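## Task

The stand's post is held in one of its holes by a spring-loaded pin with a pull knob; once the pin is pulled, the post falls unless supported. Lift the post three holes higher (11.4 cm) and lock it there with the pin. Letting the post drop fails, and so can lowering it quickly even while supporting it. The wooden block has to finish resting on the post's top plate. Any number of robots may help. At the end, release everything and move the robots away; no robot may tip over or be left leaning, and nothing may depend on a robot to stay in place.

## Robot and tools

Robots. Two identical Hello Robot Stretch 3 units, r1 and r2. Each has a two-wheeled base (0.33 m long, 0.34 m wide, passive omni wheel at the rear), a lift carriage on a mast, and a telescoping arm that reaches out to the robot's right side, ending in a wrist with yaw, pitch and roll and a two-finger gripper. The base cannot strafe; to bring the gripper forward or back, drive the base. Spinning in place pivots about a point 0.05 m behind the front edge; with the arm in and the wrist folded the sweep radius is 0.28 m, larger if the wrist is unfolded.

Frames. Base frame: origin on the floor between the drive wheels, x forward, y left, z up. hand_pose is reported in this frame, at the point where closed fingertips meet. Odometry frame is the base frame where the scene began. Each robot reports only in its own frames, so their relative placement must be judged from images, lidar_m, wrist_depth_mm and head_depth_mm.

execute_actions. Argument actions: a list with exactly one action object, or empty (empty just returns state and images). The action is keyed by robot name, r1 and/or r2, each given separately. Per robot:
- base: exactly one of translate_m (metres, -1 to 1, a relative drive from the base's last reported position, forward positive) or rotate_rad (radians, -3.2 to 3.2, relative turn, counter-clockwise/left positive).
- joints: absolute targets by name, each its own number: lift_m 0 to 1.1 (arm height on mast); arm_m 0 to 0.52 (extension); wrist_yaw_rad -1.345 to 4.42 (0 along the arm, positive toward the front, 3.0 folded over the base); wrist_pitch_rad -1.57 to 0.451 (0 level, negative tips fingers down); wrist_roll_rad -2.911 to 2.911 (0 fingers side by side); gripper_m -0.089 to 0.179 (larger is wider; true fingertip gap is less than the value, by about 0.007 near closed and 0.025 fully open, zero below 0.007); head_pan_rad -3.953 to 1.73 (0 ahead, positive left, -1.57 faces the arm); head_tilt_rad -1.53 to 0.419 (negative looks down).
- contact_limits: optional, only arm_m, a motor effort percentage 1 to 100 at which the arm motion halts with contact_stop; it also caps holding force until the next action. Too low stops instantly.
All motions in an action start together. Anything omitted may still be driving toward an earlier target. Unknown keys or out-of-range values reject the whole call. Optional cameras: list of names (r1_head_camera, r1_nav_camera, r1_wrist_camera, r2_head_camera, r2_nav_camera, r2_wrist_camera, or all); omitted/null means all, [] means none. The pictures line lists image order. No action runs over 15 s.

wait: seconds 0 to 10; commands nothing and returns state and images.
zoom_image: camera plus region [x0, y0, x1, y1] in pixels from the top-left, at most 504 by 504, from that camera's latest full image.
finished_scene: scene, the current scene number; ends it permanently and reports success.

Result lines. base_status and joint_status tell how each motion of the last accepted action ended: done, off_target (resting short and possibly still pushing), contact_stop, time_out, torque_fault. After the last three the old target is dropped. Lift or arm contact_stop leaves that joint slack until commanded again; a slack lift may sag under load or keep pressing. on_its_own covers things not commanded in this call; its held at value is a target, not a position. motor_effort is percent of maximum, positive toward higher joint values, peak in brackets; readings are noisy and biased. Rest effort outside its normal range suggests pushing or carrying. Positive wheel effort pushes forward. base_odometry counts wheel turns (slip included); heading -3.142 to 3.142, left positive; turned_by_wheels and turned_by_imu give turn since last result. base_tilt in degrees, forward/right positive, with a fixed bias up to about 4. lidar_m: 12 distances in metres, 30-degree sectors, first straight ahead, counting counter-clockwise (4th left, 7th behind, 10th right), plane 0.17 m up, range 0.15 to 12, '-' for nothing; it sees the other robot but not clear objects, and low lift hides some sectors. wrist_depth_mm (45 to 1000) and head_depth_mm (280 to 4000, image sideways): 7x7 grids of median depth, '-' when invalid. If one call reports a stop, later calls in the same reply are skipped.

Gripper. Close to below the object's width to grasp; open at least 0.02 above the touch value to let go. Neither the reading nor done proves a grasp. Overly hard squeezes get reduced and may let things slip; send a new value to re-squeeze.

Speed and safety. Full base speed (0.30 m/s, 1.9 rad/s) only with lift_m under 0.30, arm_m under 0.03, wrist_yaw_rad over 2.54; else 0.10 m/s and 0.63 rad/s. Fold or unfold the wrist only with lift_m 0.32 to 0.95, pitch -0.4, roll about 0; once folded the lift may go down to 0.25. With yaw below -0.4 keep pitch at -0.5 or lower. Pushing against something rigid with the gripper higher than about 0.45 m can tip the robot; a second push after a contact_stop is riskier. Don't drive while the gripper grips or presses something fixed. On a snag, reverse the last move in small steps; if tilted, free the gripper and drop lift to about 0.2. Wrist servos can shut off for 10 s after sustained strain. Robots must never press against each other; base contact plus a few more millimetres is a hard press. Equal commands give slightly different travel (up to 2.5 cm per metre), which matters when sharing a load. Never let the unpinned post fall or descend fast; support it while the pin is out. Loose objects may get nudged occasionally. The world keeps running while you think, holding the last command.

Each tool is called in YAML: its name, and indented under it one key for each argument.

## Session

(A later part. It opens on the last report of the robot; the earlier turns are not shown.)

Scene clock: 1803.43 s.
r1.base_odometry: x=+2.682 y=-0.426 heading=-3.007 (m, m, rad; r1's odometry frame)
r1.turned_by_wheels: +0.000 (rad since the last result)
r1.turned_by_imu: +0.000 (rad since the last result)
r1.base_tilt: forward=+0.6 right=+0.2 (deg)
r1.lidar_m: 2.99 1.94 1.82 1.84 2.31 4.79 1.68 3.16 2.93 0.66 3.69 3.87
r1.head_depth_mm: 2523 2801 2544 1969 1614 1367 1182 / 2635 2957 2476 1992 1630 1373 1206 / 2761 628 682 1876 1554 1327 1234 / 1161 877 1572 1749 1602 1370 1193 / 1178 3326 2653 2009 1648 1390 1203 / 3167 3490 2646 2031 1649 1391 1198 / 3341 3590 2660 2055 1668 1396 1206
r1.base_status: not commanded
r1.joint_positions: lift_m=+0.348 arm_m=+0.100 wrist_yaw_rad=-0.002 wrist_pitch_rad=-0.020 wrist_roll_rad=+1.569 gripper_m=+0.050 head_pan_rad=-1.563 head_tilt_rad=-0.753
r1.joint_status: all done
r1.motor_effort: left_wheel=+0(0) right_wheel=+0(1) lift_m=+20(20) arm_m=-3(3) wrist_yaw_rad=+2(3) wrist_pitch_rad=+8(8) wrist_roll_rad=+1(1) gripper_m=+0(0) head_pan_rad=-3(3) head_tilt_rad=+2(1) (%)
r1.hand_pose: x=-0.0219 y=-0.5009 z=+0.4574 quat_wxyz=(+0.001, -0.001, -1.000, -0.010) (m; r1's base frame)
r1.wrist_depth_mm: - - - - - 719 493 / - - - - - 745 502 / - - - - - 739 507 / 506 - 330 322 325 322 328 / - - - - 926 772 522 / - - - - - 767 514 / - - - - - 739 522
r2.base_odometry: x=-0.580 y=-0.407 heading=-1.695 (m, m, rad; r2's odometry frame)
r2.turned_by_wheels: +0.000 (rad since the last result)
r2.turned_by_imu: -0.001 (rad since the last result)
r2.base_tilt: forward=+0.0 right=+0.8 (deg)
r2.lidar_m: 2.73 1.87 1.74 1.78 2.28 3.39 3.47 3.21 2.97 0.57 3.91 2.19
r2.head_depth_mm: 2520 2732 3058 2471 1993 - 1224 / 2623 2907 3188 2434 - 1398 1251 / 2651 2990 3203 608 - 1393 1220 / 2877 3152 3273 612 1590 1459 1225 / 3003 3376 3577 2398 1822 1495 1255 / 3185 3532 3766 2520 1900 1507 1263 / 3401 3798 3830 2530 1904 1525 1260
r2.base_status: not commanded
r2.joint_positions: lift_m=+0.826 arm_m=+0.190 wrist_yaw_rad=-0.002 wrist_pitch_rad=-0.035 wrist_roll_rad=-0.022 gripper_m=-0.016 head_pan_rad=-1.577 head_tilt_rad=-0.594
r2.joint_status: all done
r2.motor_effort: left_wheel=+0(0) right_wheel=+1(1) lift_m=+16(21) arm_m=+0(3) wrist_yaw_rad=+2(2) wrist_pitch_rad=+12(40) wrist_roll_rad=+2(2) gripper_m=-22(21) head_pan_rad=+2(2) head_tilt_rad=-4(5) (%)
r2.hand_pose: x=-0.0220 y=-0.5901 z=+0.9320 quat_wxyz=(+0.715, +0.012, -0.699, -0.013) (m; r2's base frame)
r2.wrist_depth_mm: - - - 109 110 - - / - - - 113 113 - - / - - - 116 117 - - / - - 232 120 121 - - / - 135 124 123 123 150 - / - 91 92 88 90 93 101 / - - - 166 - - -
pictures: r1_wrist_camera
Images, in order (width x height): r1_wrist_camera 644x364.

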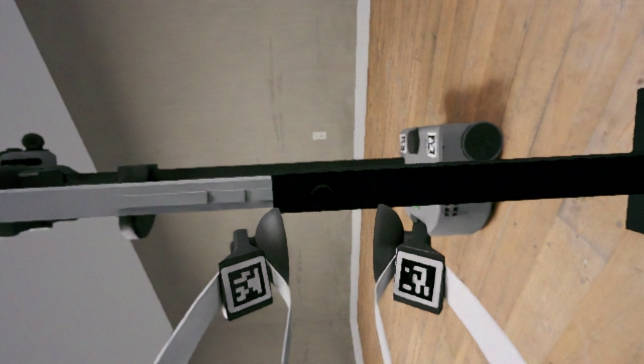

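execute_actions:
  actions:
    - {"r1": {"joints": {"arm_m": 0.0}}, "r2": {"joints": {"gripper_m": 0.06, "lift_m": 0.815}}}
  cameras: []

execute_actions:
  actions:
    - {"r2": {"joints": {"arm_m": 0.0}}}
  cameras: ["r1_head_camera", "r2_head_camera", "r2_wrist_camera"]

Scene clock: 1813.47 s.
r1.base_odometry: x=+2.682 y=-0.426 heading=-3.007 (m, m, rad; r1's odometry frame)
r1.turned_by_wheels: +0.000 (rad since the last result)
r1.turned_by_imu: +0.000 (rad since the last result)
r1.base_tilt: forward=+0.7 right=+0.3 (deg)
r1.lidar_m: 2.99 1.95 1.82 1.84 2.30 4.82 1.68 3.16 2.93 0.66 3.72 3.86
r1.head_depth_mm: 2545 2833 2551 1979 1626 1368 1181 / 2651 2949 2478 1998 1625 1370 1183 / 2744 630 682 1873 1542 1337 1185 / 1162 878 1611 1755 1594 1376 1190 / 2846 3314 2619 2027 1639 1387 1192 / 3178 3478 2639 2047 1655 1393 1194 / 3302 3623 2663 2051 1666 1399 1206
r1.base_status: not commanded
r1.joint_positions: lift_m=+0.348 arm_m=+0.002 wrist_yaw_rad=-0.002 wrist_pitch_rad=-0.020 wrist_roll_rad=+1.569 gripper_m=+0.050 head_pan_rad=-1.563 head_tilt_rad=-0.753
r1.joint_status: all done
joint sent to its limit — the command would take r1.arm_m past its lower limit, so that joint was sent only as far as its limit.
r1.motor_effort: left_wheel=+0(1) right_wheel=+0(1) lift_m=+19(20) arm_m=-3(4) wrist_yaw_rad=+2(2) wrist_pitch_rad=+9(9) wrist_roll_rad=+1(1) gripper_m=+0(1) head_pan_rad=-3(3) head_tilt_rad=+1(1) (%)
r1.hand_pose: x=-0.0218 y=-0.4026 z=+0.4574 quat_wxyz=(+0.001, -0.001, -1.000, -0.010) (m; r1's base frame)
r1.wrist_depth_mm: - - - - - 719 504 / - - - - - 730 504 / - - - - - 744 480 / 567 655 - 414 419 423 452 / - - - - - 786 515 / - - - - - 780 522 / - - - - - 746 528
r2.base_odometry: x=-0.580 y=-0.407 heading=-1.695 (m, m, rad; r2's odometry frame)
r2.turned_by_wheels: +0.000 (rad since the last result)
r2.turned_by_imu: -0.001 (rad since the last result)
r2.base_tilt: forward=+0.0 right=+0.8 (deg)
r2.lidar_m: 2.74 1.87 1.75 1.78 2.28 3.40 3.45 3.20 2.97 0.57 3.92 2.19
r2.head_depth_mm: 2537 2754 3044 2491 1989 - 1212 / 2652 2880 3106 2486 - 1399 1253 / 2660 3051 3227 597 - 1382 1229 / 2874 3149 3329 612 1581 1470 1216 / 3040 3346 3603 2393 1823 1503 1251 / 3183 3540 3775 2538 1870 1513 1259 / 3380 3781 3779 2533 1892 1518 1270
r2.base_status: not commanded
r2.joint_positions: lift_m=+0.815 arm_m=+0.190 wrist_yaw_rad=-0.002 wrist_pitch_rad=-0.015 wrist_roll_rad=-0.022 gripper_m=+0.060 head_pan_rad=-1.577 head_tilt_rad=-0.594
r2.joint_status: all done
r2.motor_effort: left_wheel=-1(1) right_wheel=+0(1) lift_m=+16(18) arm_m=+2(2) wrist_yaw_rad=+2(2) wrist_pitch_rad=+5(13) wrist_roll_rad=+2(2) gripper_m=+0(89) head_pan_rad=+2(2) head_tilt_rad=-4(4) (%)
r2.hand_pose: x=-0.0219 y=-0.5906 z=+0.9260 quat_wxyz=(+0.715, +0.005, -0.699, -0.006) (m; r2's base frame)
r2.wrist_depth_mm: - - - 110 110 - - / - - - 113 113 - - / - - - 116 117 - - / - - 199 119 120 - - / - 103 106 109 113 118 - / - - 85 85 85 89 85 / - - - 162 - - -
pictures: none
No camera images: the call's "cameras" was empty. Leave "cameras" out to get every camera's image.

Scene clock: 1816.10 s.
r1.base_odometry: x=+2.682 y=-0.426 heading=-3.007 (m, m, rad; r1's odometry frame)
r1.turned_by_wheels: +0.000 (rad since the last result)
r1.turned_by_imu: +0.000 (rad since the last result)
r1.base_tilt: forward=+0.6 right=+0.3 (deg)
r1.lidar_m: 2.98 1.95 1.82 1.83 2.30 4.80 1.68 3.16 2.93 0.66 3.67 3.87
r1.head_depth_mm: 2555 2805 2569 1976 1617 1364 1179 / 2638 2979 2463 1991 1627 1366 1184 / 2760 630 682 1877 1544 1333 1185 / 1163 3124 1608 1760 1594 1371 1191 / 2855 3328 2639 2025 1650 1390 1193 / 3163 3471 2646 2026 1658 1389 1199 / 3347 3626 2676 2050 1662 1398 1198
r1.base_status: not commanded
r1.joint_positions: lift_m=+0.348 arm_m=+0.002 wrist_yaw_rad=-0.002 wrist_pitch_rad=-0.020 wrist_roll_rad=+1.569 gripper_m=+0.050 head_pan_rad=-1.563 head_tilt_rad=-0.753
r1.joint_status: not commanded
r1.motor_effort: left_wheel=+0(0) right_wheel=+0(0) lift_m=+19(19) arm_m=-3(3) wrist_yaw_rad=+1(2) wrist_pitch_rad=+8(9) wrist_roll_rad=+1(1) gripper_m=+1(0) head_pan_rad=-3(3) head_tilt_rad=+1(0) (%)
r1.hand_pose: x=-0.0218 y=-0.4026 z=+0.4574 quat_wxyz=(+0.001, -0.001, -1.000, -0.010) (m; r1's base frame)
r1.wrist_depth_mm: - - - - - 711 499 / - - - - - 734 508 / - - - - - 733 478 / 618 728 - 416 419 430 458 / - - - - - 786 521 / - - - - - 772 524 / - - - - - 735 528
r2.base_odometry: x=-0.580 y=-0.407 heading=-1.695 (m, m, rad; r2's odometry frame)
r2.turned_by_wheels: +0.000 (rad since the last result)
r2.turned_by_imu: -0.001 (rad since the last result)
r2.base_tilt: forward=+0.0 right=+0.7 (deg)
r2.lidar_m: 2.74 1.87 1.75 1.78 2.28 3.40 3.47 3.20 2.97 0.57 3.92 2.19
r2.head_depth_mm: 2556 2764 3018 2461 1860 1487 1279 / 2635 2875 3138 2438 1862 1500 1315 / 2632 3058 3242 609 1771 1540 - / 2874 3161 3313 615 1590 1509 1239 / 3027 3318 3595 2413 1815 1509 1258 / 3179 3574 3848 2520 1907 1510 1259 / 3339 3835 3823 2548 1883 1521 1268
r2.base_status: not commanded
r2.joint_positions: lift_m=+0.815 arm_m=+0.003 wrist_yaw_rad=-0.001 wrist_pitch_rad=-0.016 wrist_roll_rad=-0.022 gripper_m=+0.060 head_pan_rad=-1.577 head_tilt_rad=-0.594
r2.joint_status: all done
joint sent to its limit — the command would take r2.arm_m past its lower limit, so that joint was sent only as far as its limit.
r2.motor_effort: left_wheel=+0(0) right_wheel=+0(0) lift_m=+16(16) arm_m=-3(0) wrist_yaw_rad=+1(2) wrist_pitch_rad=+6(7) wrist_roll_rad=+2(2) gripper_m=+1(0) head_pan_rad=+2(2) head_tilt_rad=-4(5) (%)
r2.hand_pose: x=-0.0216 y=-0.4041 z=+0.9257 quat_wxyz=(+0.715, +0.006, -0.699, -0.006) (m; r2's base frame)
r2.wrist_depth_mm: - - - - - - - / - - - 297 - - - / - - - 303 - - - / - - - 340 - - - / - - - - - - - / - - - - - - - / - - - - - - -
pictures: r1_head_camera (sideways: a quarter turn clockwise sets it upright), r2_head_camera (sideways: a quarter turn clockwise sets it upright), r2_wrist_camera
Images, in order (width x height): r1_head_camera 896x504, r2_head_camera 896x504, r2_wrist_camera 644x364.

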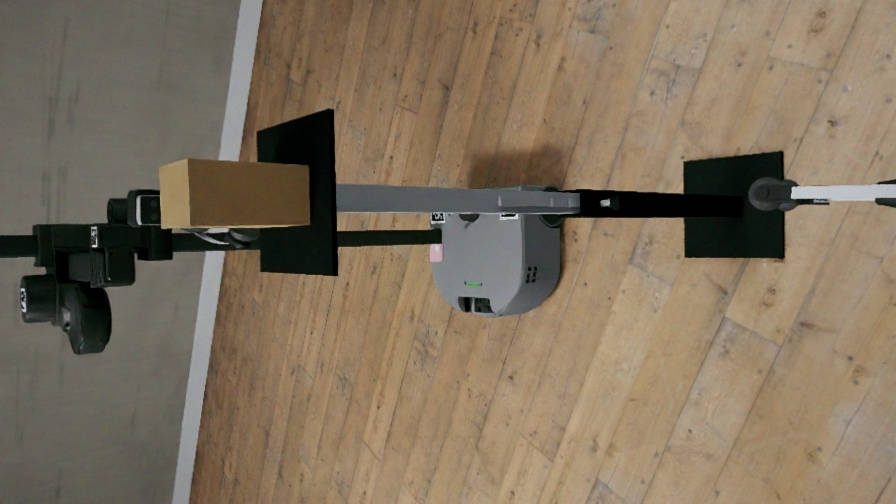

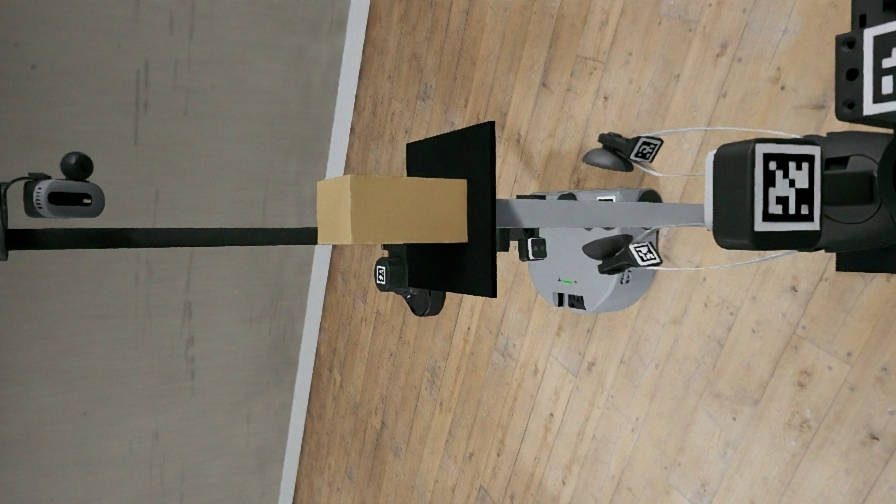

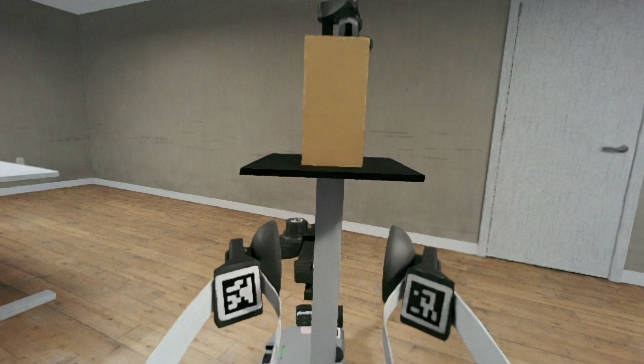

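Both robots are clear, the post is locked 3 holes up, and the block is on the plate.

finished_scene:
  scene: 1

The scene is finished: the task was done.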